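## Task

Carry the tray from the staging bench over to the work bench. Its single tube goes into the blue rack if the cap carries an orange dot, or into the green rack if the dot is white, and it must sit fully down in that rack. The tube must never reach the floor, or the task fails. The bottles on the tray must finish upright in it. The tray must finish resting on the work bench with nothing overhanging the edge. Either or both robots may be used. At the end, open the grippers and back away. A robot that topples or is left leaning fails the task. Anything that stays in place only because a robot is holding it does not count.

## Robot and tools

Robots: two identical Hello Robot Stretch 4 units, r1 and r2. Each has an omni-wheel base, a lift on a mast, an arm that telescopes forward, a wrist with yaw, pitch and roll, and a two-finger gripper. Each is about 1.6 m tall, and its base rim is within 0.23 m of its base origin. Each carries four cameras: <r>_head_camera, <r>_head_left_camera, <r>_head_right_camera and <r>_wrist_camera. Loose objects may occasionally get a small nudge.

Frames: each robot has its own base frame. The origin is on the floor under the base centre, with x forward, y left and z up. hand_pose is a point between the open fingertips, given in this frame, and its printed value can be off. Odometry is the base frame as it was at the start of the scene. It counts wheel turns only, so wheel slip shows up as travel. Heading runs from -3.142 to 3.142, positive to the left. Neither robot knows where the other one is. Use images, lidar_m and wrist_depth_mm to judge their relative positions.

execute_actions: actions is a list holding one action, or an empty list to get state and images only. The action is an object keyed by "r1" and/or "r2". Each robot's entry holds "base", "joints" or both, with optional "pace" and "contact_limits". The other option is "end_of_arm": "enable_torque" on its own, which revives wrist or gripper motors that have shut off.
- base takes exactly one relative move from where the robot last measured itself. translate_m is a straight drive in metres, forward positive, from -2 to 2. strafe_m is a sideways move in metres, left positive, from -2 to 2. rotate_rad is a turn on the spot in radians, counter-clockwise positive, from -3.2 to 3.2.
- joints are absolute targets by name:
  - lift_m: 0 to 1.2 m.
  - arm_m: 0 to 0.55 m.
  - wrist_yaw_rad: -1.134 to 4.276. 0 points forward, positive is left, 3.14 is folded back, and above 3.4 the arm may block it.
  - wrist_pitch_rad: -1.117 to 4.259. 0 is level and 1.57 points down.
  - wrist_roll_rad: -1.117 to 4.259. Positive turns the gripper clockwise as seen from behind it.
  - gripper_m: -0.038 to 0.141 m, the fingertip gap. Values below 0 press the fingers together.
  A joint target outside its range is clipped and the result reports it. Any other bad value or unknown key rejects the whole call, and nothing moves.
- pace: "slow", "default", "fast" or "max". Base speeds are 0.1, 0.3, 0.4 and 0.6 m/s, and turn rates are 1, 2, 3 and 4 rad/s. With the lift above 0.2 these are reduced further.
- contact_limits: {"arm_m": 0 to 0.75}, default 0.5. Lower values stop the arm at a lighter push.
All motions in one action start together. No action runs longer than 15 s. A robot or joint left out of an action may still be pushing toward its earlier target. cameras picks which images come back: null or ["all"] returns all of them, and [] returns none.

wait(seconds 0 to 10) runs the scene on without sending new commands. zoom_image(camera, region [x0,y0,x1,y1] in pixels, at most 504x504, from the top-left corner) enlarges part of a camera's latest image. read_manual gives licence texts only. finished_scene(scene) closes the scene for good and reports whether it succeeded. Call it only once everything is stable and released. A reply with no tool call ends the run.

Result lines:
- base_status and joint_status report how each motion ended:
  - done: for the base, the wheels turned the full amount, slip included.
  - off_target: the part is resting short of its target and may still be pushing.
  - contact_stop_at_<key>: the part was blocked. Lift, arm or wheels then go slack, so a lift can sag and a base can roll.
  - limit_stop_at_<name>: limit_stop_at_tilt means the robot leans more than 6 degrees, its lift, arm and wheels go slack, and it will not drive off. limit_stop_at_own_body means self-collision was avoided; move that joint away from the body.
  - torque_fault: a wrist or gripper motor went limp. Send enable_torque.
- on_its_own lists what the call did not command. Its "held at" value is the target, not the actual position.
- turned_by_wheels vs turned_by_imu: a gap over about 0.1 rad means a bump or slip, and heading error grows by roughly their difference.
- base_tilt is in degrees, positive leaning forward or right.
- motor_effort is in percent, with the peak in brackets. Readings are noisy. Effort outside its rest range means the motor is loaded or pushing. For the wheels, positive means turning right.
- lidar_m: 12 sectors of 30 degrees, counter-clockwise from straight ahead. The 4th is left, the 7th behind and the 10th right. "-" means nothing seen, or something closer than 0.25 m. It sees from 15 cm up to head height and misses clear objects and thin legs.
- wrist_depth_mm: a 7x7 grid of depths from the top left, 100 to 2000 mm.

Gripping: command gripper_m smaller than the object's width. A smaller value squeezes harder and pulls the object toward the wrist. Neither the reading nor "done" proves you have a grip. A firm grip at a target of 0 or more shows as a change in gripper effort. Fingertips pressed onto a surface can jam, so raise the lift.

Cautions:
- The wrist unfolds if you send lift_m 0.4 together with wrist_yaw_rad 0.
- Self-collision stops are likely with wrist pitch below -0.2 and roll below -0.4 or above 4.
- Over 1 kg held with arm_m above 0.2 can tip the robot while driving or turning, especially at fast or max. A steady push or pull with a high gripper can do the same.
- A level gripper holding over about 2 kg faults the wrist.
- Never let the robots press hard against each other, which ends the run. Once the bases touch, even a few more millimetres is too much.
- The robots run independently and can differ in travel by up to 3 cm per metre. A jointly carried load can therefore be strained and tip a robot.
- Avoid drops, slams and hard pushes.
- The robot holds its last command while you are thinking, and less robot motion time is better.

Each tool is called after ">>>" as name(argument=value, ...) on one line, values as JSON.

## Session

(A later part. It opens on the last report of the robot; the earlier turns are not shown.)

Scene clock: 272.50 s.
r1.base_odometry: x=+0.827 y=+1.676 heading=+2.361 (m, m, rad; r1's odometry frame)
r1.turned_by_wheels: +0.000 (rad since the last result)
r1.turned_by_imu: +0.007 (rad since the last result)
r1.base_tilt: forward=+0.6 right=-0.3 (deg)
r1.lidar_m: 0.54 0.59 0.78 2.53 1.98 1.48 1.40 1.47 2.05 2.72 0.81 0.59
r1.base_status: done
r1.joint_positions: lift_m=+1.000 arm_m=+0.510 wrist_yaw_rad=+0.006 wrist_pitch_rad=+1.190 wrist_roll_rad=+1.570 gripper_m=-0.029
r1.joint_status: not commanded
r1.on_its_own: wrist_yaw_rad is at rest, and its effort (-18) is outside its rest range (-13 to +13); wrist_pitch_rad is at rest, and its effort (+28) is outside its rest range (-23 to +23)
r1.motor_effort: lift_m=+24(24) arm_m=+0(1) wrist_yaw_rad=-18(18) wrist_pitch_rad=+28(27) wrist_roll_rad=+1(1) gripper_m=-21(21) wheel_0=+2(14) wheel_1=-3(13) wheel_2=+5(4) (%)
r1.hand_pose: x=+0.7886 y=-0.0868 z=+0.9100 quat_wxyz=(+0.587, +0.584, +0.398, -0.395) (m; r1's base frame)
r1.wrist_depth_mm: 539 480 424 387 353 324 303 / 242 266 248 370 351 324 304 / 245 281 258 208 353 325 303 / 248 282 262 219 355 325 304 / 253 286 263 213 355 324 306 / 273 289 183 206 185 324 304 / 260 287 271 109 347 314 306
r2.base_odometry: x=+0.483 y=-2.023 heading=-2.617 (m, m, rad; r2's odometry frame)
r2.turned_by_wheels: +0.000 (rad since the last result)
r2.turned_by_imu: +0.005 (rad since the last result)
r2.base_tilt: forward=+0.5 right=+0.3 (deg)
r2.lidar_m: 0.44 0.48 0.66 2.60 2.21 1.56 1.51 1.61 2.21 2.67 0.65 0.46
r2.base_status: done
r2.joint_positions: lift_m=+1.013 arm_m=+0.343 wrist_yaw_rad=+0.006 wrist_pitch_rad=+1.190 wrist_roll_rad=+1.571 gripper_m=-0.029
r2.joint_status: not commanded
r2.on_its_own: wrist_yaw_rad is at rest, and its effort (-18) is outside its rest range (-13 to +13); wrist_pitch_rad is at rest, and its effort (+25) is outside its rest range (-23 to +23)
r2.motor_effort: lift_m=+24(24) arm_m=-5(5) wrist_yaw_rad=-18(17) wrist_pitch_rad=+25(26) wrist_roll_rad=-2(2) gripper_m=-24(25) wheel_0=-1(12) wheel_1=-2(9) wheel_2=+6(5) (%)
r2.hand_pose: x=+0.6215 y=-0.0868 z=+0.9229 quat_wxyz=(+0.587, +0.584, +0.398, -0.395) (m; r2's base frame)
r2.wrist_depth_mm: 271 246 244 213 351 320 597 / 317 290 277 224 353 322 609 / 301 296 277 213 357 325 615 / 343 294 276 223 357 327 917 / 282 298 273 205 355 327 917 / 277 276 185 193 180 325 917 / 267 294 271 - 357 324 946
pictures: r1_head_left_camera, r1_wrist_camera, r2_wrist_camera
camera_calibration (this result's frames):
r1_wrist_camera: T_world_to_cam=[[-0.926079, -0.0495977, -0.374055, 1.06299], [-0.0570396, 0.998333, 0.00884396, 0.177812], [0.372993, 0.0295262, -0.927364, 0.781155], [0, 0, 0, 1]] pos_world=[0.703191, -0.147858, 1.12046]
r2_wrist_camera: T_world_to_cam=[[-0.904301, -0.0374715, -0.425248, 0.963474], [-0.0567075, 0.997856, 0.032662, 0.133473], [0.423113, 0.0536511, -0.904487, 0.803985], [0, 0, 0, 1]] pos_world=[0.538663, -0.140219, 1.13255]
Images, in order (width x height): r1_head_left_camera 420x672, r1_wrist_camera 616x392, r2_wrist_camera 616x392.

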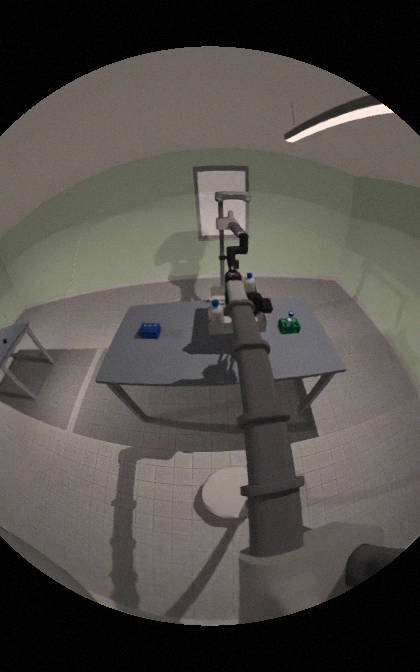

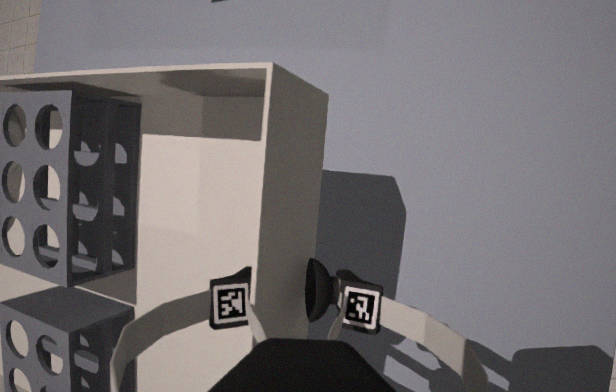

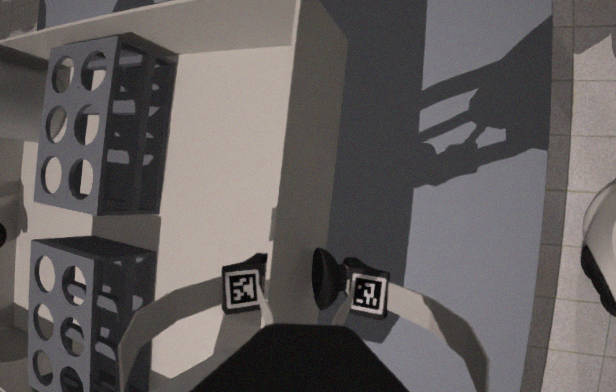

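>>> execute_actions(actions=[{"r1":{"joints":{"lift_m":0.884},"pace":"slow"},"r2":{"joints":{"lift_m":0.896},"pace":"slow"}}], cameras=[])

>>> execute_actions(actions=[{"r1":{"joints":{"gripper_m":0.06}},"r2":{"joints":{"gripper_m":0.06}}}], cameras=[])

>>> execute_actions(actions=[{"r1":{"joints":{"lift_m":1.0}},"r2":{"joints":{"lift_m":1.0}}}], cameras=[])

>>> execute_actions(actions=[{"r1":{"base":{"translate_m":-0.3},"joints":{"arm_m":0}},"r2":{"base":{"translate_m":-0.3},"joints":{"arm_m":0}}}], cameras=["r1_head_left_camera","r2_head_left_camera"])

Scene clock: 282.90 s.
r1.base_odometry: x=+0.827 y=+1.676 heading=+2.361 (m, m, rad; r1's odometry frame)
r1.turned_by_wheels: +0.000 (rad since the last result)
r1.turned_by_imu: +0.002 (rad since the last result)
r1.base_tilt: forward=+0.6 right=-0.2 (deg)
r1.lidar_m: 0.56 0.57 0.80 2.55 1.99 1.46 1.40 1.47 2.04 2.73 0.80 0.57
r1.base_status: not commanded
r1.joint_positions: lift_m=+0.884 arm_m=+0.510 wrist_yaw_rad=+0.006 wrist_pitch_rad=+1.190 wrist_roll_rad=+1.570 gripper_m=-0.029
r1.joint_status: all done
r1.on_its_own: wrist_yaw_rad is at rest, and its effort (-18) is outside its rest range (-13 to +13); wrist_pitch_rad is at rest, and its effort (+28) is outside its rest range (-23 to +23)
r1.motor_effort: lift_m=+20(23) arm_m=+0(1) wrist_yaw_rad=-18(18) wrist_pitch_rad=+28(28) wrist_roll_rad=+1(0) gripper_m=-18(18) wheel_0=+2(2) wheel_1=-3(3) wheel_2=+5(5) (%)
r1.hand_pose: x=+0.7886 y=-0.0868 z=+0.7943 quat_wxyz=(+0.587, +0.584, +0.398, -0.395) (m; r1's base frame)
r1.wrist_depth_mm: 364 325 287 262 238 219 - / 242 266 246 253 240 219 207 / 246 279 258 209 240 220 207 / 250 283 260 219 240 221 207 / 251 290 263 213 239 220 207 / 273 289 183 206 185 220 207 / 262 286 274 109 235 213 -
r2.base_odometry: x=+0.483 y=-2.023 heading=-2.617 (m, m, rad; r2's odometry frame)
r2.turned_by_wheels: +0.000 (rad since the last result)
r2.turned_by_imu: -0.001 (rad since the last result)
r2.base_tilt: forward=+0.4 right=+0.3 (deg)
r2.lidar_m: 0.42 0.48 0.67 2.60 2.16 1.55 1.51 1.63 2.22 2.68 0.64 0.47
r2.base_status: not commanded
r2.joint_positions: lift_m=+0.896 arm_m=+0.343 wrist_yaw_rad=+0.006 wrist_pitch_rad=+1.190 wrist_roll_rad=+1.571 gripper_m=-0.029
r2.joint_status: all done
r2.on_its_own: wrist_yaw_rad is at rest, and its effort (-17) is outside its rest range (-13 to +13); wrist_pitch_rad is at rest, and its effort (+26) is outside its rest range (-23 to +23)
r2.motor_effort: lift_m=+20(23) arm_m=-6(5) wrist_yaw_rad=-17(18) wrist_pitch_rad=+26(26) wrist_roll_rad=-2(1) gripper_m=-25(24) wheel_0=-1(1) wheel_1=-2(2) wheel_2=+6(6) (%)
r2.hand_pose: x=+0.6215 y=-0.0868 z=+0.8063 quat_wxyz=(+0.587, +0.584, +0.398, -0.395) (m; r2's base frame)
r2.wrist_depth_mm: 271 245 243 213 239 217 - / 276 290 278 224 241 220 208 / 301 296 276 216 243 222 208 / 342 294 274 224 244 222 208 / 282 297 274 210 243 224 209 / 277 274 185 193 180 221 211 / 265 293 271 - 243 219 213
pictures: none
No camera images: the call's "cameras" was empty. Leave "cameras" out to get every camera's image.

Scene clock: 284.50 s.
r1.base_odometry: x=+0.827 y=+1.676 heading=+2.361 (m, m, rad; r1's odometry frame)
r1.turned_by_wheels: +0.000 (rad since the last result)
r1.turned_by_imu: +0.000 (rad since the last result)
r1.base_tilt: forward=+0.7 right=-0.3 (deg)
r1.lidar_m: 0.55 0.58 0.79 2.56 1.99 1.47 1.39 1.46 2.04 2.73 0.79 0.59
r1.base_status: not commanded
r1.joint_positions: lift_m=+0.884 arm_m=+0.510 wrist_yaw_rad=+0.000 wrist_pitch_rad=+1.199 wrist_roll_rad=+1.570 gripper_m=+0.060
r1.joint_status: all done
r1.motor_effort: lift_m=+20(19) arm_m=+0(1) wrist_yaw_rad=-1(17) wrist_pitch_rad=+3(28) wrist_roll_rad=+0(0) gripper_m=-1(20) wheel_0=+2(2) wheel_1=-3(3) wheel_2=+5(5) (%)
r1.hand_pose: x=+0.7858 y=-0.0874 z=+0.7934 quat_wxyz=(+0.584, +0.584, +0.399, -0.399) (m; r1's base frame)
r1.wrist_depth_mm: 362 324 289 262 240 221 208 / 347 293 277 256 240 221 208 / 279 303 283 239 241 222 208 / 281 306 285 233 239 222 209 / 278 306 281 239 236 220 208 / 291 304 194 229 200 220 208 / 273 303 289 109 236 215 208
r2.base_odometry: x=+0.483 y=-2.023 heading=-2.617 (m, m, rad; r2's odometry frame)
r2.turned_by_wheels: +0.000 (rad since the last result)
r2.turned_by_imu: +0.000 (rad since the last result)
r2.base_tilt: forward=+0.4 right=+0.3 (deg)
r2.lidar_m: 0.44 0.49 0.65 2.60 2.17 1.56 1.53 1.62 2.21 2.69 0.66 0.47
r2.base_status: not commanded
r2.joint_positions: lift_m=+0.896 arm_m=+0.343 wrist_yaw_rad=+0.001 wrist_pitch_rad=+1.200 wrist_roll_rad=+1.570 gripper_m=+0.060
r2.joint_status: all done
r2.motor_effort: lift_m=+20(20) arm_m=-5(5) wrist_yaw_rad=+0(17) wrist_pitch_rad=-3(26) wrist_roll_rad=-1(2) gripper_m=-3(24) wheel_0=-1(1) wheel_1=-2(2) wheel_2=+4(6) (%)
r2.hand_pose: x=+0.6183 y=-0.0874 z=+0.8052 quat_wxyz=(+0.584, +0.583, +0.400, -0.399) (m; r2's base frame)
r2.wrist_depth_mm: 289 257 241 224 239 220 - / 325 291 289 242 241 220 208 / 336 306 291 253 242 223 208 / 366 310 293 243 244 224 210 / 368 315 289 250 239 224 211 / 373 298 283 214 212 222 214 / 296 297 290 - 243 219 215
pictures: none
No camera images: the call's "cameras" was empty. Leave "cameras" out to get every camera's image.

Scene clock: 286.03 s.
r1.base_odometry: x=+0.827 y=+1.676 heading=+2.361 (m, m, rad; r1's odometry frame)
r1.turned_by_wheels: +0.000 (rad since the last result)
r1.turned_by_imu: +0.001 (rad since the last result)
r1.base_tilt: forward=+0.6 right=-0.2 (deg)
r1.lidar_m: 0.55 0.57 0.79 2.55 2.02 1.45 1.38 1.48 2.07 2.73 0.84 0.58
r1.base_status: not commanded
r1.joint_positions: lift_m=+1.000 arm_m=+0.510 wrist_yaw_rad=+0.000 wrist_pitch_rad=+1.200 wrist_roll_rad=+1.570 gripper_m=+0.060
r1.joint_status: all done
r1.motor_effort: lift_m=+21(23) arm_m=-1(0) wrist_yaw_rad=-2(2) wrist_pitch_rad=-1(3) wrist_roll_rad=+1(0) gripper_m=-4(3) wheel_0=+2(2) wheel_1=-3(3) wheel_2=+5(5) (%)
r1.hand_pose: x=+0.7854 y=-0.0874 z=+0.9091 quat_wxyz=(+0.584, +0.583, +0.400, -0.399) (m; r1's base frame)
r1.wrist_depth_mm: 525 473 424 387 353 324 304 / 530 469 421 387 353 325 307 / 375 402 397 373 349 325 304 / 433 436 404 384 347 325 304 / 469 455 399 382 349 325 303 / 477 421 196 377 197 325 307 / 452 397 404 109 347 317 306
r2.base_odometry: x=+0.483 y=-2.023 heading=-2.617 (m, m, rad; r2's odometry frame)
r2.turned_by_wheels: +0.000 (rad since the last result)
r2.turned_by_imu: +0.000 (rad since the last result)
r2.base_tilt: forward=+0.4 right=+0.3 (deg)
r2.lidar_m: 0.45 0.47 0.66 2.59 2.16 1.55 1.52 1.60 2.23 2.68 0.66 0.47
r2.base_status: not commanded
r2.joint_positions: lift_m=+1.000 arm_m=+0.343 wrist_yaw_rad=+0.001 wrist_pitch_rad=+1.200 wrist_roll_rad=+1.570 gripper_m=+0.060
r2.joint_status: all done
r2.motor_effort: lift_m=+22(23) arm_m=-5(5) wrist_yaw_rad=-2(1) wrist_pitch_rad=-3(3) wrist_roll_rad=-1(1) gripper_m=-4(3) wheel_0=-1(1) wheel_1=-2(2) wheel_2=+4(4) (%)
r2.hand_pose: x=+0.6183 y=-0.0874 z=+0.9091 quat_wxyz=(+0.584, +0.583, +0.400, -0.399) (m; r2's base frame)
r2.wrist_depth_mm: 521 462 413 373 338 310 904 / 377 424 389 357 338 312 891 / 382 421 394 373 338 314 904 / 473 462 397 375 343 315 904 / 480 469 389 379 336 317 931 / 480 452 296 296 211 315 931 / 544 402 364 - 347 314 931
pictures: none
No camera images: the call's "cameras" was empty. Leave "cameras" out to get every camera's image.

Scene clock: 288.60 s.
r1.base_odometry: x=+1.040 y=+1.465 heading=+2.360 (m, m, rad; r1's odometry frame)
r1.turned_by_wheels: -0.001 (rad since the last result)
r1.turned_by_imu: +0.000 (rad since the last result)
r1.base_tilt: forward=+0.6 right=-0.3 (deg)
r1.lidar_m: 0.84 0.90 2.62 3.40 1.54 1.15 1.08 1.14 1.61 2.72 2.82 0.90
r1.base_status: done
r1.joint_positions: lift_m=+1.000 arm_m=+0.001 wrist_yaw_rad=+0.000 wrist_pitch_rad=+1.201 wrist_roll_rad=+1.570 gripper_m=+0.060
r1.joint_status: all done
r1.motor_effort: lift_m=+21(21) arm_m=-5(5) wrist_yaw_rad=+0(1) wrist_pitch_rad=-2(3) wrist_roll_rad=-1(0) gripper_m=-3(4) wheel_0=-4(6) wheel_1=-5(10) wheel_2=+1(13) (%)
r1.hand_pose: x=+0.2760 y=-0.0874 z=+0.9091 quat_wxyz=(+0.584, +0.583, +0.400, -0.399) (m; r1's base frame)
r1.wrist_depth_mm: 1336 1464 1281 1182 1078 1008 960 / 1430 1464 1281 1182 1078 1025 946 / 1499 1430 1281 1182 1098 1008 946 / 1366 1464 1281 1205 1098 904 768 / 1366 1397 1281 1182 1078 820 759 / 1397 1430 196 1182 198 809 768 / 1397 1397 1308 109 1060 991 778
r2.base_odometry: x=+0.743 y=-1.872 heading=-2.617 (m, m, rad; r2's odometry frame)
r2.turned_by_wheels: +0.000 (rad since the last result)
r2.turned_by_imu: -0.003 (rad since the last result)
r2.base_tilt: forward=+0.4 right=+0.3 (deg)
r2.lidar_m: 0.75 0.78 2.69 2.58 1.77 1.26 1.19 1.28 1.78 2.99 1.07 0.78
r2.base_status: done
r2.joint_positions: lift_m=+1.000 arm_m=+0.003 wrist_yaw_rad=+0.000 wrist_pitch_rad=+1.201 wrist_roll_rad=+1.570 gripper_m=+0.060
r2.joint_status: all done
joint sent to its limit — the command would take r2.arm_m past its lower limit, so that joint was sent only as far as its limit.
r2.motor_effort: lift_m=+21(22) arm_m=-5(8) wrist_yaw_rad=+0(3) wrist_pitch_rad=-5(5) wrist_roll_rad=-1(1) gripper_m=-3(3) wheel_0=-3(9) wheel_1=+0(4) wheel_2=+2(10) (%)
r2.hand_pose: x=+0.2780 y=-0.0874 z=+0.9091 quat_wxyz=(+0.584, +0.583, +0.400, -0.399) (m; r2's base frame)
r2.wrist_depth_mm: 530 1464 1281 1182 1078 1008 917 / 544 1464 1281 1160 1078 960 917 / 549 1464 1336 1160 1060 991 931 / 554 1464 1308 1182 1098 798 759 / 564 1464 1281 1182 1042 809 750 / 564 1499 1098 1160 211 809 750 / 564 1499 1397 - 1060 976 931
pictures: r1_head_left_camera, r2_head_left_camera
Images, in order (width x height): r1_head_left_camera 420x672, r2_head_left_camera 420x672.

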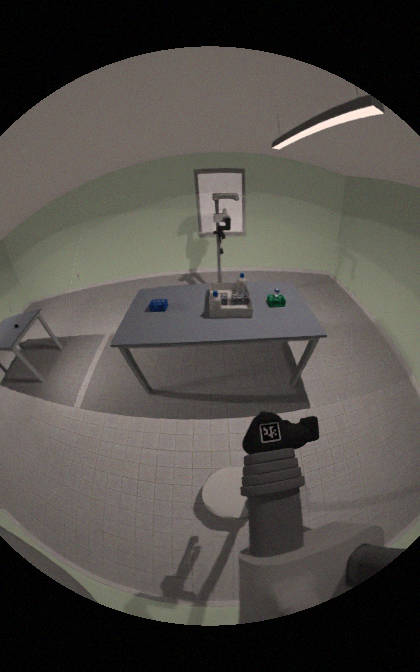

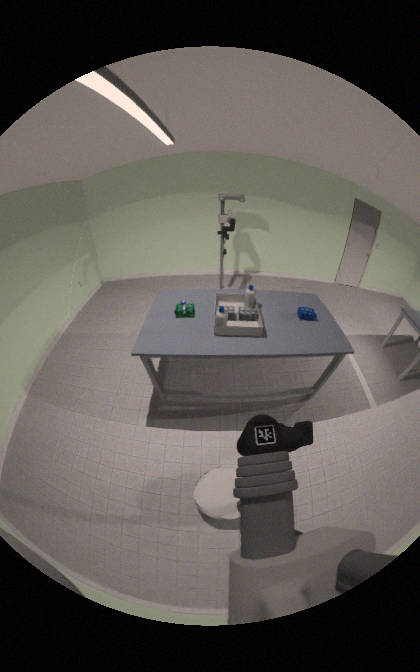

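>>> finished_scene(scene=1)

The scene is finished: the task was done.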